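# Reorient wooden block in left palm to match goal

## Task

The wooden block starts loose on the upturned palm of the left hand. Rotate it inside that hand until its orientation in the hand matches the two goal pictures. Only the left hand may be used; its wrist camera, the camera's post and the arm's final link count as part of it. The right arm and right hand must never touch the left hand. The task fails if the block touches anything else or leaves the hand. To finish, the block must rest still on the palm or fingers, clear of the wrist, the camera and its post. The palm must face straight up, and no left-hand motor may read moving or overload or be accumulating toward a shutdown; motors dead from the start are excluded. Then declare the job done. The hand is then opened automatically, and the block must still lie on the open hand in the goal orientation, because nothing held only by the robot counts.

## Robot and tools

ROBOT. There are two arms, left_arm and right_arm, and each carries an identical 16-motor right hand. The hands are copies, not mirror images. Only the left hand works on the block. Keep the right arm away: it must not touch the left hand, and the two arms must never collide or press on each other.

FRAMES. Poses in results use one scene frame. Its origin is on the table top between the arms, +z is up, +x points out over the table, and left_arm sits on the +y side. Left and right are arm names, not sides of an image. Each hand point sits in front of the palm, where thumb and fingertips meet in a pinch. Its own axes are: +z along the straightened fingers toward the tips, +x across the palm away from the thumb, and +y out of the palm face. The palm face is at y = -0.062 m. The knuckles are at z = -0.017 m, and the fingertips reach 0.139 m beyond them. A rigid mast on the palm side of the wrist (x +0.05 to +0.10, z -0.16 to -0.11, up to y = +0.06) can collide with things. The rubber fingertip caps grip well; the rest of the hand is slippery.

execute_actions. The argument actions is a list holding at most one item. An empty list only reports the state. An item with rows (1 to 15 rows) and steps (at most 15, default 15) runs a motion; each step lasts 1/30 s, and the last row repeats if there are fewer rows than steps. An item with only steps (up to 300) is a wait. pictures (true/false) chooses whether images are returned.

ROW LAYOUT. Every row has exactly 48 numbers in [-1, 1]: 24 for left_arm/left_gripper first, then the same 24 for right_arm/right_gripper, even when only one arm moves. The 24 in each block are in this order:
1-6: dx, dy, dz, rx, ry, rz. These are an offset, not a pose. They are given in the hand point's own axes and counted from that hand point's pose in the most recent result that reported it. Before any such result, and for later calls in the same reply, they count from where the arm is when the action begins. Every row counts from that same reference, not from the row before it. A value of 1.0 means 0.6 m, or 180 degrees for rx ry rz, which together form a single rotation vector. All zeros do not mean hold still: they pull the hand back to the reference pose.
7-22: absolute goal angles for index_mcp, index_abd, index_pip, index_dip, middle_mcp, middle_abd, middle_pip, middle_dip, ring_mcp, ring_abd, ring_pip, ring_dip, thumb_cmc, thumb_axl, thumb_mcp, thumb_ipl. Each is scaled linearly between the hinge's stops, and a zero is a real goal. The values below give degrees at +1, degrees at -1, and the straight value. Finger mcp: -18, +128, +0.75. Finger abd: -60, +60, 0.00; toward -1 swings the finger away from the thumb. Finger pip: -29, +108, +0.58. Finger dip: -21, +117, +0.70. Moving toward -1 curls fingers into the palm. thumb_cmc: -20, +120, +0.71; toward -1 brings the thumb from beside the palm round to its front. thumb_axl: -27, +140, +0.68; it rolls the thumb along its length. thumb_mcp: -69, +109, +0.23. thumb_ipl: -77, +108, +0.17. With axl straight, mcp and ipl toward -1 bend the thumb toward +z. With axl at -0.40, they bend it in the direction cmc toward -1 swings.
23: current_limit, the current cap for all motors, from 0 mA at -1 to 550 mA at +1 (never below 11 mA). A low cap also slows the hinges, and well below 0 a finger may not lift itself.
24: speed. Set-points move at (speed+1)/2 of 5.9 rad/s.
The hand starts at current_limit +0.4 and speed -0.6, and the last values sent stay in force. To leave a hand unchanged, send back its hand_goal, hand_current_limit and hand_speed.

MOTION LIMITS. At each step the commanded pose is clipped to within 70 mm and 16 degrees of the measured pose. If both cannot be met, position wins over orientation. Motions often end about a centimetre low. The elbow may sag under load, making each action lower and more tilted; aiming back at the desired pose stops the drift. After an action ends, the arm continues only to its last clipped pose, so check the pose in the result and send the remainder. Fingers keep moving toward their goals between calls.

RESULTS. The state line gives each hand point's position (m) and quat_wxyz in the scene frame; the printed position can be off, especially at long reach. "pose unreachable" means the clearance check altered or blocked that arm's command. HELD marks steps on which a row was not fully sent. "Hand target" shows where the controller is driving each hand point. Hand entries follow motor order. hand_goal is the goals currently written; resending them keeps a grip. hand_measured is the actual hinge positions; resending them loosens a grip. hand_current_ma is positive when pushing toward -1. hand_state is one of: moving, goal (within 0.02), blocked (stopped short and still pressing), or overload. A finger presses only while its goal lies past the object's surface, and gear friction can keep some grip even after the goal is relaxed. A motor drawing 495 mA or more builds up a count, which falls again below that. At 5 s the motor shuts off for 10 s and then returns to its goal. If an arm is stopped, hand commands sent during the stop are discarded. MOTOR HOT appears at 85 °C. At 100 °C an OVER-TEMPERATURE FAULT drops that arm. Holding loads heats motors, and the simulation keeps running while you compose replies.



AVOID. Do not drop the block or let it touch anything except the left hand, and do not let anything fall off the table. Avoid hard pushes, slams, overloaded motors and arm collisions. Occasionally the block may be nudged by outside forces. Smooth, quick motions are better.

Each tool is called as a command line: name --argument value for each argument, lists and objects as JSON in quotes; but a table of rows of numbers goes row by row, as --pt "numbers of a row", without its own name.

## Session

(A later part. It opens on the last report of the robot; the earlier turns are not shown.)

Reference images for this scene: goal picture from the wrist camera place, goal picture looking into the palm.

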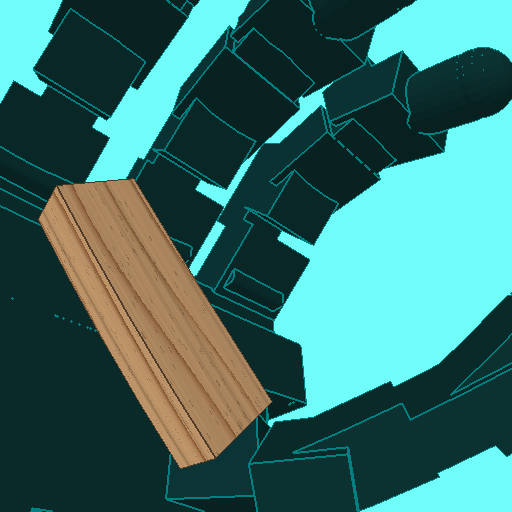

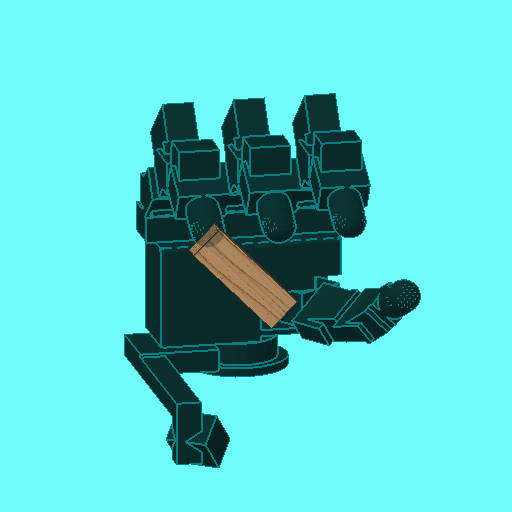

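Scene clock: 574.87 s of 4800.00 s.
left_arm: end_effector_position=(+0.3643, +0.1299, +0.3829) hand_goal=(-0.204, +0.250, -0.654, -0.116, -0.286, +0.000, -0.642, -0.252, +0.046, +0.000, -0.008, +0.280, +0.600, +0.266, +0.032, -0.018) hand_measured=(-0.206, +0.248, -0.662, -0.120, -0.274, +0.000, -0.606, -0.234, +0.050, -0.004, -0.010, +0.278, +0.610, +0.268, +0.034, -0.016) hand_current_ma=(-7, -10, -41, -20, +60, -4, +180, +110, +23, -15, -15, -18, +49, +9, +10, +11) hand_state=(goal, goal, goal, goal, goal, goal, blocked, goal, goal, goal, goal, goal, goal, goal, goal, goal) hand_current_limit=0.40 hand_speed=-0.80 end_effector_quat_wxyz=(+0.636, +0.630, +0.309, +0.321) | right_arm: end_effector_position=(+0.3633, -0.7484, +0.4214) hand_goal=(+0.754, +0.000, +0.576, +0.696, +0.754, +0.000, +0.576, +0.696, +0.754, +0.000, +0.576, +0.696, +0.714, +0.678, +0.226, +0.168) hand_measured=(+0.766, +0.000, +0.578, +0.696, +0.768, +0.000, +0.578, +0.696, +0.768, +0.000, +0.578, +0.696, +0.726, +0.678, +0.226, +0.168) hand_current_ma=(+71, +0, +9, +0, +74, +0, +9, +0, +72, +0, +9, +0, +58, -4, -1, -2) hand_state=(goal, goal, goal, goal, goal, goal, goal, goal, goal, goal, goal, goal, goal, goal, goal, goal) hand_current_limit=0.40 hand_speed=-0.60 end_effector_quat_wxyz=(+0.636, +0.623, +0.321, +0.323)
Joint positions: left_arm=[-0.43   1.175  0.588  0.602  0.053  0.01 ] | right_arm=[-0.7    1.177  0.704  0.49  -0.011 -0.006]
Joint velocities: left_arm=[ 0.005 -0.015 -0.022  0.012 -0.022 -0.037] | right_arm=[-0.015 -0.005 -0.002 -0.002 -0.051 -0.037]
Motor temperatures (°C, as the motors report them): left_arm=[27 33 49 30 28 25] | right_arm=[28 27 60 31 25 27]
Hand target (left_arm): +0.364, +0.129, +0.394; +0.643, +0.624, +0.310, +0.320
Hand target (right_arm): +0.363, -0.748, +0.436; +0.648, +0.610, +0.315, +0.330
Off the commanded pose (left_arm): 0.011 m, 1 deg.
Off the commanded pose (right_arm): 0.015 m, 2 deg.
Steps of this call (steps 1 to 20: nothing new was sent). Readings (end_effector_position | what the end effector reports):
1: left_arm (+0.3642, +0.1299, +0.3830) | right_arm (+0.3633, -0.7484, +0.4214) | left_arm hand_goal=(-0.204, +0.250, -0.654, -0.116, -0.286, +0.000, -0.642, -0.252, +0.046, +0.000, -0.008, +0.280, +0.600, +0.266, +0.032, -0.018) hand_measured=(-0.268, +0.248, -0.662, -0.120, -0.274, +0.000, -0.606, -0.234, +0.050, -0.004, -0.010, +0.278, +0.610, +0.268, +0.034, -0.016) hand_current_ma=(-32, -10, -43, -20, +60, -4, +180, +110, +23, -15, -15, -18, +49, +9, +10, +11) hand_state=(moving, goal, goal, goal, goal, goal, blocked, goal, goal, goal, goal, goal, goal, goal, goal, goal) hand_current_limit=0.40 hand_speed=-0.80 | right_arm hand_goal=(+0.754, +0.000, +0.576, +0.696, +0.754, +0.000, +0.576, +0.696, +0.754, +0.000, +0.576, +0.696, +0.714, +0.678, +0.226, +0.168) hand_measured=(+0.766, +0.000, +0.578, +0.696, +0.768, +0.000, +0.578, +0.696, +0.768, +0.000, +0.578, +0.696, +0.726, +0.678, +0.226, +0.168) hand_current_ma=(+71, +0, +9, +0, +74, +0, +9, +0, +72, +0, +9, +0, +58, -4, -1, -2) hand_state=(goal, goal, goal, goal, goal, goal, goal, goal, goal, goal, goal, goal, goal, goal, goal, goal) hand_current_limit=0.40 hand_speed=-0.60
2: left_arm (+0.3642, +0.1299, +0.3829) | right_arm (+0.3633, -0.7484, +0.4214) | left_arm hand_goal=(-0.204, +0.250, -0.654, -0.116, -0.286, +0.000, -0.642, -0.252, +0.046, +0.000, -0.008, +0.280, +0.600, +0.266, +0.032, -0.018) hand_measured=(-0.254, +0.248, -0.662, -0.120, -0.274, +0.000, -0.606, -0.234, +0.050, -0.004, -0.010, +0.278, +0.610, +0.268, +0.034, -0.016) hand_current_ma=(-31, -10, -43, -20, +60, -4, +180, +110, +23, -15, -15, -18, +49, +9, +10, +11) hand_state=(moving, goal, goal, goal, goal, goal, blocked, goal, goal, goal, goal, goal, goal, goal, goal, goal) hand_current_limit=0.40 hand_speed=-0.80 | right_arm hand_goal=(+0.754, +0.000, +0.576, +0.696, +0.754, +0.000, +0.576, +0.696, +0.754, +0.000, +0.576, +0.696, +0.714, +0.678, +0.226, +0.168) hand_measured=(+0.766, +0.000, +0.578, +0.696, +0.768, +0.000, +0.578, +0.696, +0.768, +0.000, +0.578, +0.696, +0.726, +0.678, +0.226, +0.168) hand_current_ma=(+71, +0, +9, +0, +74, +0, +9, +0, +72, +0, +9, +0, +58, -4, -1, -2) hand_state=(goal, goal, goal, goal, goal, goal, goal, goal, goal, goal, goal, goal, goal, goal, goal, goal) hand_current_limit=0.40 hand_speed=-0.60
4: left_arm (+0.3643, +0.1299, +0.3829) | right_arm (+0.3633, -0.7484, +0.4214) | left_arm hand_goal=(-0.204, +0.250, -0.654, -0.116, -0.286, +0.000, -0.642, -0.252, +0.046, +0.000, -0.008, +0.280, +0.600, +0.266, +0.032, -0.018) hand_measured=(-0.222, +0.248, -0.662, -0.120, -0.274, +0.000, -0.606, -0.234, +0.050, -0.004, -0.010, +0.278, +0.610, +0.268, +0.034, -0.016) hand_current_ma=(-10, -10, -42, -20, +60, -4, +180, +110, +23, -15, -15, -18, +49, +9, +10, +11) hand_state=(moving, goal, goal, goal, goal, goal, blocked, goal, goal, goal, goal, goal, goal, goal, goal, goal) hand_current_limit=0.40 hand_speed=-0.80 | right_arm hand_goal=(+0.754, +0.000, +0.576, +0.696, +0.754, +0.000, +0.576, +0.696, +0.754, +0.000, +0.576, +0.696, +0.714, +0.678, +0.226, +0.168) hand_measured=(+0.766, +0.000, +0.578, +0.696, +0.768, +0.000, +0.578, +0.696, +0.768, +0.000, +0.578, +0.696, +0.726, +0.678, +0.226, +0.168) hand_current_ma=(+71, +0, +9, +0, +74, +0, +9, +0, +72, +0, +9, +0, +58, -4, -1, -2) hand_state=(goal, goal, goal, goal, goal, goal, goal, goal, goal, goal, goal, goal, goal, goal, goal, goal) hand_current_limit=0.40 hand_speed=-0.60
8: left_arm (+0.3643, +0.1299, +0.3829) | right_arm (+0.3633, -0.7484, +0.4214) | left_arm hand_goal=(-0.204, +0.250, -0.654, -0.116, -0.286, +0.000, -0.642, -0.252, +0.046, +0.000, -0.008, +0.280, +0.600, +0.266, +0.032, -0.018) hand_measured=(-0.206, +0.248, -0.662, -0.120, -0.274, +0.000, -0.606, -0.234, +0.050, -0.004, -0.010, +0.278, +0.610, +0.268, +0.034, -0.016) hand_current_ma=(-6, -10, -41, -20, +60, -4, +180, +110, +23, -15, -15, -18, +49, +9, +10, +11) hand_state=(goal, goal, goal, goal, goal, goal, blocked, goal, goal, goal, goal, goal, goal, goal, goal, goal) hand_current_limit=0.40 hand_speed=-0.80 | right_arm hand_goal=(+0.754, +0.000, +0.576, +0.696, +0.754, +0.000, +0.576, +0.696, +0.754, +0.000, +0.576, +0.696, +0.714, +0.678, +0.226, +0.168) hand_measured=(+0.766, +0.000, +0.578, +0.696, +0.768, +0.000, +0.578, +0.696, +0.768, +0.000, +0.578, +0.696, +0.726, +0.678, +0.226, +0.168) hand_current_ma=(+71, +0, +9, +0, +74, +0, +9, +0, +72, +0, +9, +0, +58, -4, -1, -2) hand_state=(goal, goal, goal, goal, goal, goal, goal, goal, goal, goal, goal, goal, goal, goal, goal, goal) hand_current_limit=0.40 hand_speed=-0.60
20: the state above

execute_actions --actions '[{"rows": [[0,0.0185,0,-0.0044,0,-0.0033, 0.046,0,-0.008,0.28, -0.287,0,-0.643,-0.252, 0.046,0,-0.008,0.28, 0.714,0.678,0.226,0.168, 0.4,-0.7, 0,0.0243,0,-0.013,0,0, 0.754,0,0.576,0.696,0.754,0,0.576,0.696,0.754,0,0.576,0.696,0.714,0.678,0.226,0.168,0.4,-0.6]], "steps": 15}]' --pictures false

execute_actions --actions '[{"steps": 14}]' --pictures false

execute_actions --actions '[{"rows": [[0,0.0185,0,-0.0044,0,-0.0033, 0.046,0,-0.008,0.28, -0.274,0,-0.40,-0.234, 0.046,0,-0.008,0.28, 0.714,0.678,0.226,0.168, 0.4,-0.88, 0,0.0243,0,-0.013,0,0, 0.754,0,0.576,0.696,0.754,0,0.576,0.696,0.754,0,0.576,0.696,0.714,0.678,0.226,0.168,0.4,-0.6]], "steps": 15}]' --pictures false

execute_actions --actions '[{"rows": [[0,0.0185,0,-0.0044,0,-0.0033, 0.046,0,-0.008,0.28, 0.046,0,-0.008,0.28, 0.046,0,-0.008,0.28, 0.714,0.678,0.226,0.168, 0.4,-0.7, 0,0.0243,0,-0.013,0,0, 0.754,0,0.576,0.696,0.754,0,0.576,0.696,0.754,0,0.576,0.696,0.714,0.678,0.226,0.168,0.4,-0.6]], "steps": 15}]' --pictures false

execute_actions --actions '[{"steps": 30}]'

zoom_image --camera "cam_low" --region '[535, 90, 655, 180]'

Scene clock: 619.77 s of 4800.00 s.
left_arm: end_effector_position=(+0.3647, +0.1297, +0.3818) hand_goal=(+0.046, +0.000, -0.008, +0.280, -0.286, +0.000, -0.642, -0.252, +0.046, +0.000, -0.008, +0.280, +0.714, +0.678, +0.226, +0.168) hand_measured=(+0.048, +0.004, -0.354, +0.180, -0.274, +0.000, -0.606, -0.234, +0.050, -0.004, -0.010, +0.278, +0.724, +0.514, +0.226, +0.166) hand_current_ma=(+17, +14, -58, -55, +60, -4, +180, +110, +23, -15, -15, -18, +52, -45, -3, -10) hand_state=(moving, goal, moving, moving, goal, goal, blocked, goal, goal, goal, goal, goal, goal, moving, moving, moving) hand_current_limit=0.40 hand_speed=-0.70 end_effector_quat_wxyz=(+0.635, +0.631, +0.310, +0.320) | right_arm: end_effector_position=(+0.3633, -0.7484, +0.4214) hand_goal=(+0.754, +0.000, +0.576, +0.696, +0.754, +0.000, +0.576, +0.696, +0.754, +0.000, +0.576, +0.696, +0.714, +0.678, +0.226, +0.168) hand_measured=(+0.766, +0.000, +0.578, +0.696, +0.768, +0.000, +0.578, +0.696, +0.768, +0.000, +0.578, +0.696, +0.726, +0.678, +0.226, +0.168) hand_current_ma=(+71, +0, +9, +0, +74, +0, +9, +0, +72, +0, +9, +0, +58, -4, -1, -2) hand_state=(goal, goal, goal, goal, goal, goal, goal, goal, goal, goal, goal, goal, goal, goal, goal, goal) hand_current_limit=0.40 hand_speed=-0.60 end_effector_quat_wxyz=(+0.636, +0.623, +0.321, +0.323)
Joint positions: left_arm=[-0.43   1.175  0.588  0.597  0.053  0.009] | right_arm=[-0.7    1.177  0.704  0.49  -0.011 -0.006]
Joint velocities: left_arm=[-0.015 -0.005 -0.012 -0.012 -0.022 -0.051] | right_arm=[-0.015 -0.005 -0.017 -0.002 -0.022 -0.051]
Motor temperatures (°C, as the motors report them): left_arm=[27 33 50 29 28 25] | right_arm=[28 27 60 31 25 27]
Hand target (left_arm): +0.364, +0.130, +0.394; +0.642, +0.624, +0.310, +0.319
Hand target (right_arm): +0.363, -0.748, +0.436; +0.648, +0.610, +0.315, +0.330
Off the commanded pose (left_arm): 0.012 m, 1 deg.
Off the commanded pose (right_arm): 0.015 m, 2 deg.
Steps of this call (steps 1 to 1332: nothing new was sent; steps 1333 to 1347: all 15 steps of this action). Readings (end_effector_position | what the end effector reports):
1333: left_arm (+0.3643, +0.1299, +0.3827) | right_arm (+0.3633, -0.7484, +0.4214) | left_arm hand_goal=(+0.046, +0.000, -0.008, +0.280, -0.286, +0.000, -0.642, -0.252, +0.046, +0.000, -0.008, +0.280, +0.714, +0.678, +0.226, +0.168) hand_measured=(-0.206, +0.248, -0.662, -0.120, -0.274, +0.000, -0.606, -0.234, +0.050, -0.004, -0.010, +0.278, +0.610, +0.268, +0.034, -0.016) hand_current_ma=(-7, -10, -41, -20, +60, -4, +180, +110, +23, -15, -15, -18, +49, +9, +10, +11) hand_state=(moving, moving, moving, moving, goal, goal, blocked, goal, goal, goal, goal, goal, moving, moving, moving, moving) hand_current_limit=0.40 hand_speed=-0.70 | right_arm hand_goal=(+0.754, +0.000, +0.576, +0.696, +0.754, +0.000, +0.576, +0.696, +0.754, +0.000, +0.576, +0.696, +0.714, +0.678, +0.226, +0.168) hand_measured=(+0.766, +0.000, +0.578, +0.696, +0.768, +0.000, +0.578, +0.696, +0.768, +0.000, +0.578, +0.696, +0.726, +0.678, +0.226, +0.168) hand_current_ma=(+71, +0, +9, +0, +74, +0, +9, +0, +72, +0, +9, +0, +58, -4, -1, -2) hand_state=(goal, goal, goal, goal, goal, goal, goal, goal, goal, goal, goal, goal, goal, goal, goal, goal) hand_current_limit=0.40 hand_speed=-0.60
1334: left_arm (+0.3644, +0.1298, +0.3824) | right_arm (+0.3633, -0.7484, +0.4214) | left_arm hand_goal=(+0.046, +0.000, -0.008, +0.280, -0.286, +0.000, -0.642, -0.252, +0.046, +0.000, -0.008, +0.280, +0.714, +0.678, +0.226, +0.168) hand_measured=(-0.206, +0.248, -0.660, -0.120, -0.274, +0.000, -0.606, -0.234, +0.050, -0.004, -0.010, +0.278, +0.610, +0.268, +0.034, -0.016) hand_current_ma=(-52, +44, -91, -65, +60, -4, +180, +110, +23, -15, -15, -17, +0, -38, -42, -40) hand_state=(moving, moving, moving, moving, goal, goal, blocked, goal, goal, goal, goal, goal, moving, moving, moving, moving) hand_current_limit=0.40 hand_speed=-0.70 | right_arm hand_goal=(+0.754, +0.000, +0.576, +0.696, +0.754, +0.000, +0.576, +0.696, +0.754, +0.000, +0.576, +0.696, +0.714, +0.678, +0.226, +0.168) hand_measured=(+0.766, +0.000, +0.578, +0.696, +0.768, +0.000, +0.578, +0.696, +0.768, +0.000, +0.578, +0.696, +0.726, +0.678, +0.226, +0.168) hand_current_ma=(+71, +0, +9, +0, +74, +0, +9, +0, +72, +0, +9, +0, +58, -4, -1, -2) hand_state=(goal, goal, goal, goal, goal, goal, goal, goal, goal, goal, goal, goal, goal, goal, goal, goal) hand_current_limit=0.40 hand_speed=-0.60
1336: left_arm (+0.3646, +0.1298, +0.3820) | right_arm (+0.3633, -0.7484, +0.4214) | left_arm hand_goal=(+0.046, +0.000, -0.008, +0.280, -0.286, +0.000, -0.642, -0.252, +0.046, +0.000, -0.008, +0.280, +0.714, +0.678, +0.226, +0.168) hand_measured=(-0.174, +0.214, -0.626, -0.088, -0.274, +0.000, -0.606, -0.234, +0.050, -0.004, -0.010, +0.278, +0.640, +0.294, +0.060, +0.006) hand_current_ma=(-41, +51, -75, -58, +60, -4, +180, +110, +23, -15, -15, -18, +11, -37, -30, -43) hand_state=(moving, moving, moving, moving, goal, goal, blocked, goal, goal, goal, goal, goal, moving, moving, moving, moving) hand_current_limit=0.40 hand_speed=-0.70 | right_arm hand_goal=(+0.754, +0.000, +0.576, +0.696, +0.754, +0.000, +0.576, +0.696, +0.754, +0.000, +0.576, +0.696, +0.714, +0.678, +0.226, +0.168) hand_measured=(+0.766, +0.000, +0.578, +0.696, +0.768, +0.000, +0.578, +0.696, +0.768, +0.000, +0.578, +0.696, +0.726, +0.678, +0.226, +0.168) hand_current_ma=(+71, +0, +9, +0, +74, +0, +9, +0, +72, +0, +9, +0, +58, -4, -1, -2) hand_state=(goal, goal, goal, goal, goal, goal, goal, goal, goal, goal, goal, goal, goal, goal, goal, goal) hand_current_limit=0.40 hand_speed=-0.60
1340: left_arm (+0.3647, +0.1297, +0.3818) | right_arm (+0.3633, -0.7484, +0.4214) | left_arm hand_goal=(+0.046, +0.000, -0.008, +0.280, -0.286, +0.000, -0.642, -0.252, +0.046, +0.000, -0.008, +0.280, +0.714, +0.678, +0.226, +0.168) hand_measured=(-0.080, +0.104, -0.528, +0.010, -0.274, +0.000, -0.606, -0.234, +0.050, -0.004, -0.010, +0.278, +0.720, +0.372, +0.134, +0.078) hand_current_ma=(-29, +47, -68, -56, +60, -4, +180, +110, +23, -15, -15, -18, +61, -37, -25, -39) hand_state=(moving, moving, moving, moving, goal, goal, blocked, goal, goal, goal, goal, goal, moving, moving, moving, moving) hand_current_limit=0.40 hand_speed=-0.70 | right_arm hand_goal=(+0.754, +0.000, +0.576, +0.696, +0.754, +0.000, +0.576, +0.696, +0.754, +0.000, +0.576, +0.696, +0.714, +0.678, +0.226, +0.168) hand_measured=(+0.766, +0.000, +0.578, +0.696, +0.768, +0.000, +0.578, +0.696, +0.768, +0.000, +0.578, +0.696, +0.726, +0.678, +0.226, +0.168) hand_current_ma=(+71, +0, +9, +0, +74, +0, +9, +0, +72, +0, +9, +0, +58, -4, -1, -2) hand_state=(goal, goal, goal, goal, goal, goal, goal, goal, goal, goal, goal, goal, goal, goal, goal, goal) hand_current_limit=0.40 hand_speed=-0.60
1347: the state above

Scene clock: 620.23 s of 4800.00 s.
left_arm: end_effector_position=(+0.3647, +0.1297, +0.3818) hand_goal=(+0.046, +0.000, -0.008, +0.280, -0.286, +0.000, -0.642, -0.252, +0.046, +0.000, -0.008, +0.280, +0.714, +0.678, +0.226, +0.168) hand_measured=(+0.050, +0.004, -0.018, +0.276, -0.274, +0.000, -0.606, -0.234, +0.050, -0.004, -0.010, +0.278, +0.724, +0.676, +0.226, +0.166) hand_current_ma=(+22, +14, -4, -19, +60, -4, +180, +110, +23, -15, -15, -18, +52, -14, -4, -11) hand_state=(goal, goal, moving, goal, goal, goal, blocked, goal, goal, goal, goal, goal, goal, goal, goal, goal) hand_current_limit=0.40 hand_speed=-0.70 end_effector_quat_wxyz=(+0.635, +0.631, +0.310, +0.320) | right_arm: end_effector_position=(+0.3633, -0.7484, +0.4214) hand_goal=(+0.754, +0.000, +0.576, +0.696, +0.754, +0.000, +0.576, +0.696, +0.754, +0.000, +0.576, +0.696, +0.714, +0.678, +0.226, +0.168) hand_measured=(+0.766, +0.000, +0.578, +0.696, +0.768, +0.000, +0.578, +0.696, +0.768, +0.000, +0.578, +0.696, +0.726, +0.678, +0.226, +0.168) hand_current_ma=(+71, +0, +9, +0, +74, +0, +9, +0, +72, +0, +9, +0, +58, -4, -1, -2) hand_state=(goal, goal, goal, goal, goal, goal, goal, goal, goal, goal, goal, goal, goal, goal, goal, goal) hand_current_limit=0.40 hand_speed=-0.60 end_effector_quat_wxyz=(+0.636, +0.623, +0.321, +0.323)
Joint positions: left_arm=[-0.43   1.175  0.588  0.597  0.053  0.009] | right_arm=[-0.7    1.177  0.704  0.49  -0.011 -0.006]
Joint velocities: left_arm=[ 0.015 -0.024  0.007  0.007 -0.066 -0.022] | right_arm=[-0.024 -0.024  0.002  0.007 -0.007 -0.007]
Motor temperatures (°C, as the motors report them): left_arm=[27 33 50 29 28 25] | right_arm=[28 27 60 31 25 27]
Hand target (left_arm): +0.364, +0.130, +0.394; +0.642, +0.624, +0.310, +0.319
Hand target (right_arm): +0.363, -0.748, +0.436; +0.648, +0.610, +0.315, +0.330
Off the commanded pose (left_arm): 0.012 m, 1 deg.
Off the commanded pose (right_arm): 0.015 m, 2 deg.
Steps of this call (steps 1 to 14: nothing new was sent). Readings (end_effector_position | what the end effector reports):
1: left_arm (+0.3647, +0.1297, +0.3818) | right_arm (+0.3633, -0.7484, +0.4214) | left_arm hand_goal=(+0.046, +0.000, -0.008, +0.280, -0.286, +0.000, -0.642, -0.252, +0.046, +0.000, -0.008, +0.280, +0.714, +0.678, +0.226, +0.168) hand_measured=(+0.048, +0.004, -0.330, +0.206, -0.274, +0.000, -0.606, -0.234, +0.050, -0.004, -0.010, +0.278, +0.724, +0.534, +0.226, +0.166) hand_current_ma=(+15, +14, -57, -55, +60, -4, +180, +110, +23, -15, -15, -18, +52, -45, -5, -11) hand_state=(moving, goal, moving, moving, goal, goal, blocked, goal, goal, goal, goal, goal, goal, moving, goal, goal) hand_current_limit=0.40 hand_speed=-0.70 | right_arm hand_goal=(+0.754, +0.000, +0.576, +0.696, +0.754, +0.000, +0.576, +0.696, +0.754, +0.000, +0.576, +0.696, +0.714, +0.678, +0.226, +0.168) hand_measured=(+0.766, +0.000, +0.578, +0.696, +0.768, +0.000, +0.578, +0.696, +0.768, +0.000, +0.578, +0.696, +0.726, +0.678, +0.226, +0.168) hand_current_ma=(+71, +0, +9, +0, +74, +0, +9, +0, +72, +0, +9, +0, +58, -4, -1, -2) hand_state=(goal, goal, goal, goal, goal, goal, goal, goal, goal, goal, goal, goal, goal, goal, goal, goal) hand_current_limit=0.40 hand_speed=-0.60
2: left_arm (+0.3647, +0.1297, +0.3818) | right_arm (+0.3633, -0.7484, +0.4214) | left_arm hand_goal=(+0.046, +0.000, -0.008, +0.280, -0.286, +0.000, -0.642, -0.252, +0.046, +0.000, -0.008, +0.280, +0.714, +0.678, +0.226, +0.168) hand_measured=(+0.048, +0.004, -0.304, +0.230, -0.274, +0.000, -0.606, -0.234, +0.050, -0.004, -0.010, +0.278, +0.724, +0.554, +0.226, +0.166) hand_current_ma=(+15, +14, -56, -55, +60, -4, +180, +110, +23, -15, -15, -18, +52, -45, -4, -12) hand_state=(goal, goal, moving, moving, goal, goal, blocked, goal, goal, goal, goal, goal, goal, moving, goal, goal) hand_current_limit=0.40 hand_speed=-0.70 | right_arm hand_goal=(+0.754, +0.000, +0.576, +0.696, +0.754, +0.000, +0.576, +0.696, +0.754, +0.000, +0.576, +0.696, +0.714, +0.678, +0.226, +0.168) hand_measured=(+0.766, +0.000, +0.578, +0.696, +0.768, +0.000, +0.578, +0.696, +0.768, +0.000, +0.578, +0.696, +0.726, +0.678, +0.226, +0.168) hand_current_ma=(+71, +0, +9, +0, +74, +0, +9, +0, +72, +0, +9, +0, +58, -4, -1, -2) hand_state=(goal, goal, goal, goal, goal, goal, goal, goal, goal, goal, goal, goal, goal, goal, goal, goal) hand_current_limit=0.40 hand_speed=-0.60
4: left_arm (+0.3647, +0.1297, +0.3818) | right_arm (+0.3633, -0.7484, +0.4214) | left_arm hand_goal=(+0.046, +0.000, -0.008, +0.280, -0.286, +0.000, -0.642, -0.252, +0.046, +0.000, -0.008, +0.280, +0.714, +0.678, +0.226, +0.168) hand_measured=(+0.048, +0.004, -0.256, +0.268, -0.274, +0.000, -0.606, -0.234, +0.050, -0.004, -0.010, +0.278, +0.724, +0.594, +0.226, +0.166) hand_current_ma=(+16, +14, -54, -12, +60, -4, +180, +110, +23, -15, -15, -18, +52, -45, -4, -11) hand_state=(goal, goal, moving, moving, goal, goal, blocked, goal, goal, goal, goal, goal, goal, moving, goal, goal) hand_current_limit=0.40 hand_speed=-0.70 | right_arm hand_goal=(+0.754, +0.000, +0.576, +0.696, +0.754, +0.000, +0.576, +0.696, +0.754, +0.000, +0.576, +0.696, +0.714, +0.678, +0.226, +0.168) hand_measured=(+0.766, +0.000, +0.578, +0.696, +0.768, +0.000, +0.578, +0.696, +0.768, +0.000, +0.578, +0.696, +0.726, +0.678, +0.226, +0.168) hand_current_ma=(+71, +0, +9, +0, +74, +0, +9, +0, +72, +0, +9, +0, +58, -4, -1, -2) hand_state=(goal, goal, goal, goal, goal, goal, goal, goal, goal, goal, goal, goal, goal, goal, goal, goal) hand_current_limit=0.40 hand_speed=-0.60
8: left_arm (+0.3647, +0.1297, +0.3818) | right_arm (+0.3633, -0.7484, +0.4214) | left_arm hand_goal=(+0.046, +0.000, -0.008, +0.280, -0.286, +0.000, -0.642, -0.252, +0.046, +0.000, -0.008, +0.280, +0.714, +0.678, +0.226, +0.168) hand_measured=(+0.050, +0.004, -0.156, +0.276, -0.274, +0.000, -0.606, -0.234, +0.050, -0.004, -0.010, +0.278, +0.724, +0.668, +0.226, +0.166) hand_current_ma=(+18, +14, -50, -20, +60, -4, +180, +110, +23, -15, -15, -18, +52, -5, -4, -11) hand_state=(goal, goal, moving, goal, goal, goal, blocked, goal, goal, goal, goal, goal, goal, moving, goal, goal) hand_current_limit=0.40 hand_speed=-0.70 | right_arm hand_goal=(+0.754, +0.000, +0.576, +0.696, +0.754, +0.000, +0.576, +0.696, +0.754, +0.000, +0.576, +0.696, +0.714, +0.678, +0.226, +0.168) hand_measured=(+0.766, +0.000, +0.578, +0.696, +0.768, +0.000, +0.578, +0.696, +0.768, +0.000, +0.578, +0.696, +0.726, +0.678, +0.226, +0.168) hand_current_ma=(+71, +0, +9, +0, +74, +0, +9, +0, +72, +0, +9, +0, +58, -4, -1, -2) hand_state=(goal, goal, goal, goal, goal, goal, goal, goal, goal, goal, goal, goal, goal, goal, goal, goal) hand_current_limit=0.40 hand_speed=-0.60
14: the state above

Scene clock: 620.73 s of 4800.00 s.
left_arm: end_effector_position=(+0.3650, +0.1296, +0.3807) hand_goal=(+0.046, +0.000, -0.008, +0.280, -0.274, +0.000, -0.400, -0.234, +0.046, +0.000, -0.008, +0.280, +0.714, +0.678, +0.226, +0.168) hand_measured=(+0.050, +0.004, -0.010, +0.276, -0.270, +0.000, -0.528, -0.232, +0.050, -0.004, -0.010, +0.278, +0.724, +0.676, +0.226, +0.166) hand_current_ma=(+22, +14, -15, -19, +19, -4, -54, +11, +23, -15, -15, -17, +52, -14, -4, -11) hand_state=(goal, goal, goal, goal, goal, goal, moving, goal, goal, goal, goal, goal, goal, goal, goal, goal) hand_current_limit=0.40 hand_speed=-0.88 end_effector_quat_wxyz=(+0.634, +0.632, +0.311, +0.319) | right_arm: end_effector_position=(+0.3633, -0.7484, +0.4214) hand_goal=(+0.754, +0.000, +0.576, +0.696, +0.754, +0.000, +0.576, +0.696, +0.754, +0.000, +0.576, +0.696, +0.714, +0.678, +0.226, +0.168) hand_measured=(+0.766, +0.000, +0.578, +0.696, +0.768, +0.000, +0.578, +0.696, +0.768, +0.000, +0.578, +0.696, +0.726, +0.678, +0.226, +0.168) hand_current_ma=(+71, +0, +9, +0, +74, +0, +9, +0, +72, +0, +9, +0, +58, -4, -1, -2) hand_state=(goal, goal, goal, goal, goal, goal, goal, goal, goal, goal, goal, goal, goal, goal, goal, goal) hand_current_limit=0.40 hand_speed=-0.60 end_effector_quat_wxyz=(+0.636, +0.623, +0.321, +0.323)
Joint positions: left_arm=[-0.43   1.175  0.588  0.593  0.053  0.008] | right_arm=[-0.7    1.177  0.704  0.49  -0.011 -0.006]
Joint velocities: left_arm=[ 0.005  0.005 -0.002 -0.002  0.022 -0.007] | right_arm=[-0.005 -0.005 -0.012 -0.002 -0.022  0.037]
Motor temperatures (°C, as the motors report them): left_arm=[27 33 50 29 28 25] | right_arm=[28 27 60 31 25 27]
Hand target (left_arm): +0.364, +0.130, +0.393; +0.641, +0.625, +0.311, +0.318
Hand target (right_arm): +0.363, -0.748, +0.436; +0.648, +0.610, +0.315, +0.330
Off the commanded pose (left_arm): 0.012 m, 1 deg.
Off the commanded pose (right_arm): 0.015 m, 2 deg.
Steps of this call (steps 1 to 15: all 15 steps of this action). Readings (end_effector_position | what the end effector reports):
1: left_arm (+0.3647, +0.1297, +0.3816) | right_arm (+0.3633, -0.7484, +0.4214) | left_arm hand_goal=(+0.046, +0.000, -0.008, +0.280, -0.274, +0.000, -0.400, -0.234, +0.046, +0.000, -0.008, +0.280, +0.714, +0.678, +0.226, +0.168) hand_measured=(+0.050, +0.004, -0.012, +0.276, -0.274, +0.000, -0.606, -0.234, +0.050, -0.004, -0.010, +0.278, +0.724, +0.676, +0.226, +0.166) hand_current_ma=(+21, +14, -11, -19, +60, -4, +180, +110, +23, -15, -15, -18, +52, -14, -4, -11) hand_state=(goal, goal, moving, goal, moving, goal, moving, moving, goal, goal, goal, goal, goal, goal, goal, goal) hand_current_limit=0.40 hand_speed=-0.88 | right_arm hand_goal=(+0.754, +0.000, +0.576, +0.696, +0.754, +0.000, +0.576, +0.696, +0.754, +0.000, +0.576, +0.696, +0.714, +0.678, +0.226, +0.168) hand_measured=(+0.766, +0.000, +0.578, +0.696, +0.768, +0.000, +0.578, +0.696, +0.768, +0.000, +0.578, +0.696, +0.726, +0.678, +0.226, +0.168) hand_current_ma=(+71, +0, +9, +0, +74, +0, +9, +0, +72, +0, +9, +0, +58, -4, -1, -2) hand_state=(goal, goal, goal, goal, goal, goal, goal, goal, goal, goal, goal, goal, goal, goal, goal, goal) hand_current_limit=0.40 hand_speed=-0.60
2: left_arm (+0.3648, +0.1297, +0.3813) | right_arm (+0.3633, -0.7484, +0.4214) | left_arm hand_goal=(+0.046, +0.000, -0.008, +0.280, -0.274, +0.000, -0.400, -0.234, +0.046, +0.000, -0.008, +0.280, +0.714, +0.678, +0.226, +0.168) hand_measured=(+0.050, +0.004, -0.012, +0.276, -0.274, +0.000, -0.606, -0.234, +0.050, -0.004, -0.010, +0.278, +0.724, +0.676, +0.226, +0.166) hand_current_ma=(+21, +14, -14, -19, +42, -4, +155, +81, +23, -15, -15, -17, +52, -14, -4, -11) hand_state=(goal, goal, moving, goal, moving, goal, moving, moving, goal, goal, goal, goal, goal, goal, goal, goal) hand_current_limit=0.40 hand_speed=-0.88 | right_arm hand_goal=(+0.754, +0.000, +0.576, +0.696, +0.754, +0.000, +0.576, +0.696, +0.754, +0.000, +0.576, +0.696, +0.714, +0.678, +0.226, +0.168) hand_measured=(+0.766, +0.000, +0.578, +0.696, +0.768, +0.000, +0.578, +0.696, +0.768, +0.000, +0.578, +0.696, +0.726, +0.678, +0.226, +0.168) hand_current_ma=(+71, +0, +9, +0, +74, +0, +9, +0, +72, +0, +9, +0, +58, -4, -1, -2) hand_state=(goal, goal, goal, goal, goal, goal, goal, goal, goal, goal, goal, goal, goal, goal, goal, goal) hand_current_limit=0.40 hand_speed=-0.60
4: left_arm (+0.3650, +0.1296, +0.3808) | right_arm (+0.3633, -0.7484, +0.4214) | left_arm hand_goal=(+0.046, +0.000, -0.008, +0.280, -0.274, +0.000, -0.400, -0.234, +0.046, +0.000, -0.008, +0.280, +0.714, +0.678, +0.226, +0.168) hand_measured=(+0.050, +0.004, -0.010, +0.276, -0.270, +0.000, -0.606, -0.232, +0.050, -0.004, -0.010, +0.278, +0.724, +0.676, +0.226, +0.166) hand_current_ma=(+21, +14, -15, -19, +13, -4, +35, +5, +23, -15, -15, -17, +52, -14, -4, -11) hand_state=(goal, goal, goal, goal, moving, goal, moving, moving, goal, goal, goal, goal, goal, goal, goal, goal) hand_current_limit=0.40 hand_speed=-0.88 | right_arm hand_goal=(+0.754, +0.000, +0.576, +0.696, +0.754, +0.000, +0.576, +0.696, +0.754, +0.000, +0.576, +0.696, +0.714, +0.678, +0.226, +0.168) hand_measured=(+0.766, +0.000, +0.578, +0.696, +0.768, +0.000, +0.578, +0.696, +0.768, +0.000, +0.578, +0.696, +0.726, +0.678, +0.226, +0.168) hand_current_ma=(+71, +0, +9, +0, +74, +0, +9, +0, +72, +0, +9, +0, +58, -4, -1, -2) hand_state=(goal, goal, goal, goal, goal, goal, goal, goal, goal, goal, goal, goal, goal, goal, goal, goal) hand_current_limit=0.40 hand_speed=-0.60
8: left_arm (+0.3650, +0.1296, +0.3807) | right_arm (+0.3633, -0.7484, +0.4214) | left_arm hand_goal=(+0.046, +0.000, -0.008, +0.280, -0.274, +0.000, -0.400, -0.234, +0.046, +0.000, -0.008, +0.280, +0.714, +0.678, +0.226, +0.168) hand_measured=(+0.050, +0.004, -0.010, +0.276, -0.270, +0.000, -0.596, -0.232, +0.050, -0.004, -0.010, +0.278, +0.724, +0.676, +0.226, +0.166) hand_current_ma=(+22, +14, -15, -19, +18, -4, -55, +11, +23, -15, -15, -17, +52, -14, -4, -11) hand_state=(goal, goal, goal, goal, goal, goal, moving, goal, goal, goal, goal, goal, goal, goal, goal, goal) hand_current_limit=0.40 hand_speed=-0.88 | right_arm hand_goal=(+0.754, +0.000, +0.576, +0.696, +0.754, +0.000, +0.576, +0.696, +0.754, +0.000, +0.576, +0.696, +0.714, +0.678, +0.226, +0.168) hand_measured=(+0.766, +0.000, +0.578, +0.696, +0.768, +0.000, +0.578, +0.696, +0.768, +0.000, +0.578, +0.696, +0.726, +0.678, +0.226, +0.168) hand_current_ma=(+71, +0, +9, +0, +74, +0, +9, +0, +72, +0, +9, +0, +58, -4, -1, -2) hand_state=(goal, goal, goal, goal, goal, goal, goal, goal, goal, goal, goal, goal, goal, goal, goal, goal) hand_current_limit=0.40 hand_speed=-0.60
15: the state above

Scene clock: 621.23 s of 4800.00 s.
left_arm: end_effector_position=(+0.3654, +0.1294, +0.3796) hand_goal=(+0.046, +0.000, -0.008, +0.280, +0.046, +0.000, -0.008, +0.280, +0.046, +0.000, -0.008, +0.280, +0.714, +0.678, +0.226, +0.168) hand_measured=(+0.050, +0.004, -0.010, +0.276, +0.014, +0.000, -0.196, +0.066, +0.050, -0.004, -0.010, +0.278, +0.724, +0.676, +0.226, +0.166) hand_current_ma=(+22, +14, -15, -19, -10, -4, -55, -49, +23, -15, -15, -17, +52, -14, -4, -11) hand_state=(goal, goal, goal, goal, moving, goal, moving, moving, goal, goal, goal, goal, goal, goal, goal, goal) hand_current_limit=0.40 hand_speed=-0.70 end_effector_quat_wxyz=(+0.632, +0.634, +0.312, +0.317) | right_arm: end_effector_position=(+0.3633, -0.7484, +0.4214) hand_goal=(+0.754, +0.000, +0.576, +0.696, +0.754, +0.000, +0.576, +0.696, +0.754, +0.000, +0.576, +0.696, +0.714, +0.678, +0.226, +0.168) hand_measured=(+0.766, +0.000, +0.578, +0.696, +0.768, +0.000, +0.578, +0.696, +0.768, +0.000, +0.578, +0.696, +0.726, +0.678, +0.226, +0.168) hand_current_ma=(+71, +0, +9, +0, +74, +0, +9, +0, +72, +0, +9, +0, +58, -4, -1, -2) hand_state=(goal, goal, goal, goal, goal, goal, goal, goal, goal, goal, goal, goal, goal, goal, goal, goal) hand_current_limit=0.40 hand_speed=-0.60 end_effector_quat_wxyz=(+0.636, +0.623, +0.321, +0.323)
Joint positions: left_arm=[-0.43   1.175  0.588  0.588  0.053  0.007] | right_arm=[-0.7    1.177  0.704  0.49  -0.011 -0.006]
Joint velocities: left_arm=[-0.005  0.005 -0.002 -0.002  0.007 -0.037] | right_arm=[ 0.005 -0.005  0.012 -0.007 -0.051 -0.022]
Motor temperatures (°C, as the motors report them): left_arm=[27 33 50 29 28 25] | right_arm=[28 27 60 31 25 27]
Hand target (left_arm): +0.365, +0.130, +0.392; +0.640, +0.627, +0.312, +0.317
Hand target (right_arm): +0.363, -0.748, +0.436; +0.648, +0.610, +0.315, +0.330
Off the commanded pose (left_arm): 0.012 m, 1 deg.
Off the commanded pose (right_arm): 0.015 m, 2 deg.
Steps of this call (steps 1 to 15: all 15 steps of this action). Readings (end_effector_position | what the end effector reports):
1: left_arm (+0.3651, +0.1296, +0.3806) | right_arm (+0.3633, -0.7484, +0.4214) | left_arm hand_goal=(+0.046, +0.000, -0.008, +0.280, +0.046, +0.000, -0.008, +0.280, +0.046, +0.000, -0.008, +0.280, +0.714, +0.678, +0.226, +0.168) hand_measured=(+0.050, +0.004, -0.010, +0.276, -0.270, +0.000, -0.518, -0.232, +0.050, -0.004, -0.010, +0.278, +0.724, +0.676, +0.226, +0.166) hand_current_ma=(+22, +14, -15, -19, +19, -4, -54, +11, +23, -15, -15, -17, +52, -14, -4, -11) hand_state=(goal, goal, goal, goal, moving, goal, moving, moving, goal, goal, goal, goal, goal, goal, goal, goal) hand_current_limit=0.40 hand_speed=-0.70 | right_arm hand_goal=(+0.754, +0.000, +0.576, +0.696, +0.754, +0.000, +0.576, +0.696, +0.754, +0.000, +0.576, +0.696, +0.714, +0.678, +0.226, +0.168) hand_measured=(+0.766, +0.000, +0.578, +0.696, +0.768, +0.000, +0.578, +0.696, +0.768, +0.000, +0.578, +0.696, +0.726, +0.678, +0.226, +0.168) hand_current_ma=(+71, +0, +9, +0, +74, +0, +9, +0, +72, +0, +9, +0, +58, -4, -1, -2) hand_state=(goal, goal, goal, goal, goal, goal, goal, goal, goal, goal, goal, goal, goal, goal, goal, goal) hand_current_limit=0.40 hand_speed=-0.60
2: left_arm (+0.3652, +0.1295, +0.3803) | right_arm (+0.3633, -0.7484, +0.4214) | left_arm hand_goal=(+0.046, +0.000, -0.008, +0.280, +0.046, +0.000, -0.008, +0.280, +0.046, +0.000, -0.008, +0.280, +0.714, +0.678, +0.226, +0.168) hand_measured=(+0.050, +0.004, -0.010, +0.276, -0.270, +0.000, -0.508, -0.232, +0.050, -0.004, -0.010, +0.278, +0.724, +0.676, +0.226, +0.166) hand_current_ma=(+22, +14, -15, -19, -35, -4, -80, -47, +23, -15, -15, -17, +52, -14, -4, -11) hand_state=(goal, goal, goal, goal, moving, goal, moving, moving, goal, goal, goal, goal, goal, goal, goal, goal) hand_current_limit=0.40 hand_speed=-0.70 | right_arm hand_goal=(+0.754, +0.000, +0.576, +0.696, +0.754, +0.000, +0.576, +0.696, +0.754, +0.000, +0.576, +0.696, +0.714, +0.678, +0.226, +0.168) hand_measured=(+0.766, +0.000, +0.578, +0.696, +0.768, +0.000, +0.578, +0.696, +0.768, +0.000, +0.578, +0.696, +0.726, +0.678, +0.226, +0.168) hand_current_ma=(+71, +0, +9, +0, +74, +0, +9, +0, +72, +0, +9, +0, +58, -4, -1, -2) hand_state=(goal, goal, goal, goal, goal, goal, goal, goal, goal, goal, goal, goal, goal, goal, goal, goal) hand_current_limit=0.40 hand_speed=-0.60
4: left_arm (+0.3653, +0.1294, +0.3798) | right_arm (+0.3633, -0.7484, +0.4214) | left_arm hand_goal=(+0.046, +0.000, -0.008, +0.280, +0.046, +0.000, -0.008, +0.280, +0.046, +0.000, -0.008, +0.280, +0.714, +0.678, +0.226, +0.168) hand_measured=(+0.050, +0.004, -0.010, +0.276, -0.244, +0.000, -0.470, -0.202, +0.050, -0.004, -0.010, +0.278, +0.724, +0.676, +0.226, +0.166) hand_current_ma=(+22, +14, -15, -19, -45, -4, -74, -52, +23, -15, -15, -17, +52, -14, -4, -11) hand_state=(goal, goal, goal, goal, moving, goal, moving, moving, goal, goal, goal, goal, goal, goal, goal, goal) hand_current_limit=0.40 hand_speed=-0.70 | right_arm hand_goal=(+0.754, +0.000, +0.576, +0.696, +0.754, +0.000, +0.576, +0.696, +0.754, +0.000, +0.576, +0.696, +0.714, +0.678, +0.226, +0.168) hand_measured=(+0.766, +0.000, +0.578, +0.696, +0.768, +0.000, +0.578, +0.696, +0.768, +0.000, +0.578, +0.696, +0.726, +0.678, +0.226, +0.168) hand_current_ma=(+71, +0, +9, +0, +74, +0, +9, +0, +72, +0, +9, +0, +58, -4, -1, -2) hand_state=(goal, goal, goal, goal, goal, goal, goal, goal, goal, goal, goal, goal, goal, goal, goal, goal) hand_current_limit=0.40 hand_speed=-0.60
8: left_arm (+0.3654, +0.1294, +0.3796) | right_arm (+0.3633, -0.7484, +0.4214) | left_arm hand_goal=(+0.046, +0.000, -0.008, +0.280, +0.046, +0.000, -0.008, +0.280, +0.046, +0.000, -0.008, +0.280, +0.714, +0.678, +0.226, +0.168) hand_measured=(+0.050, +0.004, -0.010, +0.276, -0.152, +0.000, -0.370, -0.106, +0.050, -0.004, -0.010, +0.278, +0.724, +0.676, +0.226, +0.166) hand_current_ma=(+22, +14, -15, -19, -33, -4, -67, -50, +23, -15, -15, -17, +52, -14, -4, -11) hand_state=(goal, goal, goal, goal, moving, goal, moving, moving, goal, goal, goal, goal, goal, goal, goal, goal) hand_current_limit=0.40 hand_speed=-0.70 | right_arm hand_goal=(+0.754, +0.000, +0.576, +0.696, +0.754, +0.000, +0.576, +0.696, +0.754, +0.000, +0.576, +0.696, +0.714, +0.678, +0.226, +0.168) hand_measured=(+0.766, +0.000, +0.578, +0.696, +0.768, +0.000, +0.578, +0.696, +0.768, +0.000, +0.578, +0.696, +0.726, +0.678, +0.226, +0.168) hand_current_ma=(+71, +0, +9, +0, +74, +0, +9, +0, +72, +0, +9, +0, +58, -4, -1, -2) hand_state=(goal, goal, goal, goal, goal, goal, goal, goal, goal, goal, goal, goal, goal, goal, goal, goal) hand_current_limit=0.40 hand_speed=-0.60
15: the state above

Scene clock: 622.23 s of 4800.00 s.
left_arm: end_effector_position=(+0.3654, +0.1294, +0.3796) hand_goal=(+0.046, +0.000, -0.008, +0.280, +0.046, +0.000, -0.008, +0.280, +0.046, +0.000, -0.008, +0.280, +0.714, +0.678, +0.226, +0.168) hand_measured=(+0.050, +0.004, -0.010, +0.276, +0.050, +0.000, -0.010, +0.278, +0.050, -0.004, -0.010, +0.278, +0.724, +0.676, +0.226, +0.166) hand_current_ma=(+22, +14, -15, -19, +23, -4, -15, -17, +23, -15, -15, -17, +52, -14, -4, -11) hand_state=(goal, goal, goal, goal, goal, goal, goal, goal, goal, goal, goal, goal, goal, goal, goal, goal) hand_current_limit=0.40 hand_speed=-0.70 end_effector_quat_wxyz=(+0.632, +0.634, +0.312, +0.317) | right_arm: end_effector_position=(+0.3633, -0.7484, +0.4214) hand_goal=(+0.754, +0.000, +0.576, +0.696, +0.754, +0.000, +0.576, +0.696, +0.754, +0.000, +0.576, +0.696, +0.714, +0.678, +0.226, +0.168) hand_measured=(+0.766, +0.000, +0.578, +0.696, +0.768, +0.000, +0.578, +0.696, +0.768, +0.000, +0.578, +0.696, +0.726, +0.678, +0.226, +0.168) hand_current_ma=(+71, +0, +9, +0, +74, +0, +9, +0, +72, +0, +9, +0, +58, -4, -1, -2) hand_state=(goal, goal, goal, goal, goal, goal, goal, goal, goal, goal, goal, goal, goal, goal, goal, goal) hand_current_limit=0.40 hand_speed=-0.60 end_effector_quat_wxyz=(+0.636, +0.623, +0.321, +0.323)
Joint positions: left_arm=[-0.43   1.175  0.588  0.588  0.053  0.007] | right_arm=[-0.7    1.177  0.704  0.49  -0.011 -0.006]
Joint velocities: left_arm=[-0.005 -0.015 -0.007  0.007 -0.007  0.066] | right_arm=[ 0.005 -0.015  0.017 -0.007  0.007  0.037]
Motor temperatures (°C, as the motors report them): left_arm=[27 33 50 29 28 25] | right_arm=[28 27 60 31 25 27]
Hand target (left_arm): +0.365, +0.130, +0.392; +0.640, +0.626, +0.313, +0.317
Hand target (right_arm): +0.363, -0.748, +0.436; +0.648, +0.610, +0.315, +0.330
Off the commanded pose (left_arm): 0.012 m, 1 deg.
Off the commanded pose (right_arm): 0.015 m, 2 deg.
Steps of this call (steps 1 to 30: nothing new was sent). Readings (end_effector_position | what the end effector reports):
1: left_arm (+0.3654, +0.1294, +0.3796) | right_arm (+0.3633, -0.7484, +0.4214) | left_arm hand_goal=(+0.046, +0.000, -0.008, +0.280, +0.046, +0.000, -0.008, +0.280, +0.046, +0.000, -0.008, +0.280, +0.714, +0.678, +0.226, +0.168) hand_measured=(+0.050, +0.004, -0.010, +0.276, +0.034, +0.000, -0.170, +0.090, +0.050, -0.004, -0.010, +0.278, +0.724, +0.676, +0.226, +0.166) hand_current_ma=(+22, +14, -15, -19, +29, -4, -52, -49, +23, -15, -15, -17, +52, -14, -4, -11) hand_state=(goal, goal, goal, goal, moving, goal, moving, moving, goal, goal, goal, goal, goal, goal, goal, goal) hand_current_limit=0.40 hand_speed=-0.70 | right_arm hand_goal=(+0.754, +0.000, +0.576, +0.696, +0.754, +0.000, +0.576, +0.696, +0.754, +0.000, +0.576, +0.696, +0.714, +0.678, +0.226, +0.168) hand_measured=(+0.766, +0.000, +0.578, +0.696, +0.768, +0.000, +0.578, +0.696, +0.768, +0.000, +0.578, +0.696, +0.726, +0.678, +0.226, +0.168) hand_current_ma=(+71, +0, +9, +0, +74, +0, +9, +0, +72, +0, +9, +0, +58, -4, -1, -2) hand_state=(goal, goal, goal, goal, goal, goal, goal, goal, goal, goal, goal, goal, goal, goal, goal, goal) hand_current_limit=0.40 hand_speed=-0.60
2: left_arm (+0.3654, +0.1294, +0.3796) | right_arm (+0.3633, -0.7484, +0.4214) | left_arm hand_goal=(+0.046, +0.000, -0.008, +0.280, +0.046, +0.000, -0.008, +0.280, +0.046, +0.000, -0.008, +0.280, +0.714, +0.678, +0.226, +0.168) hand_measured=(+0.050, +0.004, -0.010, +0.276, +0.046, +0.000, -0.146, +0.114, +0.050, -0.004, -0.010, +0.278, +0.724, +0.676, +0.226, +0.166) hand_current_ma=(+22, +14, -15, -19, +29, -4, -49, -48, +23, -15, -15, -17, +52, -14, -4, -11) hand_state=(goal, goal, goal, goal, moving, goal, moving, moving, goal, goal, goal, goal, goal, goal, goal, goal) hand_current_limit=0.40 hand_speed=-0.70 | right_arm hand_goal=(+0.754, +0.000, +0.576, +0.696, +0.754, +0.000, +0.576, +0.696, +0.754, +0.000, +0.576, +0.696, +0.714, +0.678, +0.226, +0.168) hand_measured=(+0.766, +0.000, +0.578, +0.696, +0.768, +0.000, +0.578, +0.696, +0.768, +0.000, +0.578, +0.696, +0.726, +0.678, +0.226, +0.168) hand_current_ma=(+71, +0, +9, +0, +74, +0, +9, +0, +72, +0, +9, +0, +58, -4, -1, -2) hand_state=(goal, goal, goal, goal, goal, goal, goal, goal, goal, goal, goal, goal, goal, goal, goal, goal) hand_current_limit=0.40 hand_speed=-0.60
4: left_arm (+0.3654, +0.1294, +0.3796) | right_arm (+0.3633, -0.7484, +0.4214) | left_arm hand_goal=(+0.046, +0.000, -0.008, +0.280, +0.046, +0.000, -0.008, +0.280, +0.046, +0.000, -0.008, +0.280, +0.714, +0.678, +0.226, +0.168) hand_measured=(+0.050, +0.004, -0.010, +0.276, +0.050, +0.000, -0.096, +0.164, +0.050, -0.004, -0.010, +0.278, +0.724, +0.676, +0.226, +0.166) hand_current_ma=(+22, +14, -15, -19, +21, -4, -49, -48, +23, -15, -15, -17, +52, -14, -4, -11) hand_state=(goal, goal, goal, goal, moving, goal, moving, moving, goal, goal, goal, goal, goal, goal, goal, goal) hand_current_limit=0.40 hand_speed=-0.70 | right_arm hand_goal=(+0.754, +0.000, +0.576, +0.696, +0.754, +0.000, +0.576, +0.696, +0.754, +0.000, +0.576, +0.696, +0.714, +0.678, +0.226, +0.168) hand_measured=(+0.766, +0.000, +0.578, +0.696, +0.768, +0.000, +0.578, +0.696, +0.768, +0.000, +0.578, +0.696, +0.726, +0.678, +0.226, +0.168) hand_current_ma=(+71, +0, +9, +0, +74, +0, +9, +0, +72, +0, +9, +0, +58, -4, -1, -2) hand_state=(goal, goal, goal, goal, goal, goal, goal, goal, goal, goal, goal, goal, goal, goal, goal, goal) hand_current_limit=0.40 hand_speed=-0.60
8: left_arm (+0.3654, +0.1294, +0.3796) | right_arm (+0.3633, -0.7484, +0.4214) | left_arm hand_goal=(+0.046, +0.000, -0.008, +0.280, +0.046, +0.000, -0.008, +0.280, +0.046, +0.000, -0.008, +0.280, +0.714, +0.678, +0.226, +0.168) hand_measured=(+0.050, +0.004, -0.010, +0.276, +0.050, +0.000, -0.016, +0.262, +0.050, -0.004, -0.010, +0.278, +0.724, +0.676, +0.226, +0.166) hand_current_ma=(+22, +14, -15, -19, +23, -4, -8, +0, +23, -15, -15, -17, +52, -14, -4, -11) hand_state=(goal, goal, goal, goal, goal, goal, moving, moving, goal, goal, goal, goal, goal, goal, goal, goal) hand_current_limit=0.40 hand_speed=-0.70 | right_arm hand_goal=(+0.754, +0.000, +0.576, +0.696, +0.754, +0.000, +0.576, +0.696, +0.754, +0.000, +0.576, +0.696, +0.714, +0.678, +0.226, +0.168) hand_measured=(+0.766, +0.000, +0.578, +0.696, +0.768, +0.000, +0.578, +0.696, +0.768, +0.000, +0.578, +0.696, +0.726, +0.678, +0.226, +0.168) hand_current_ma=(+71, +0, +9, +0, +74, +0, +9, +0, +72, +0, +9, +0, +58, -4, -1, -2) hand_state=(goal, goal, goal, goal, goal, goal, goal, goal, goal, goal, goal, goal, goal, goal, goal, goal) hand_current_limit=0.40 hand_speed=-0.60
30: the state above

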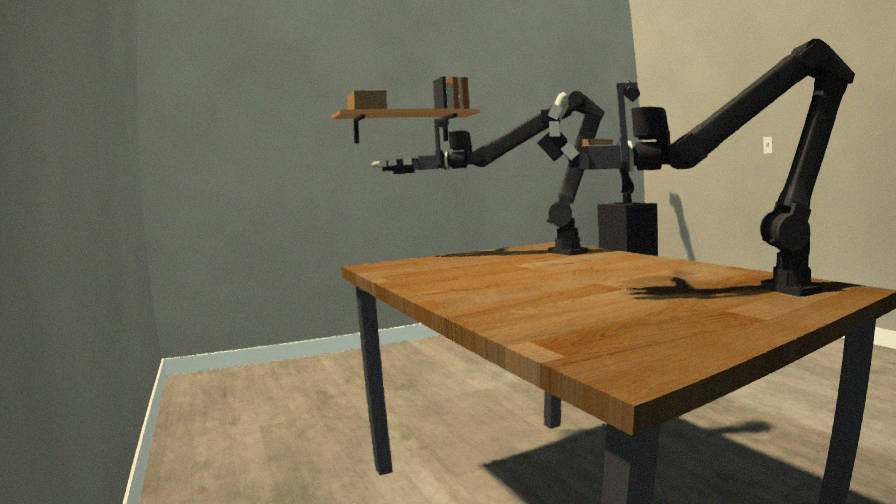

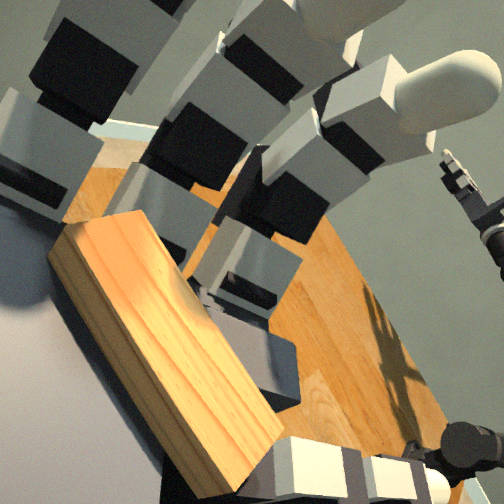

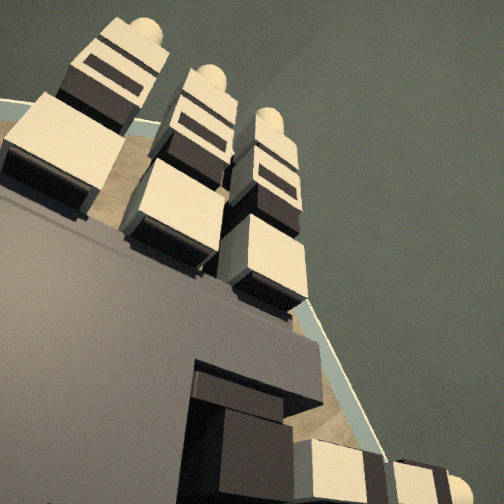

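Region (535, 90, 655, 180) of cam_low's 896x504 image, scaled by 4.200, with more detail than that image has; it fills the top 378 rows of this view, and the rest is white.

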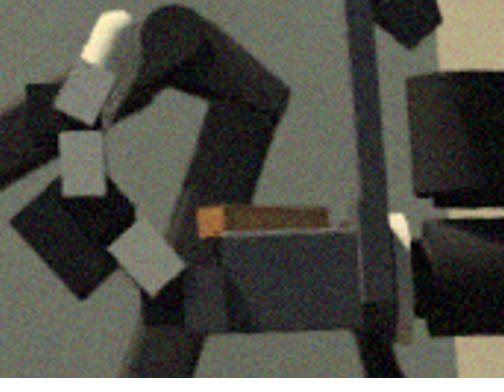

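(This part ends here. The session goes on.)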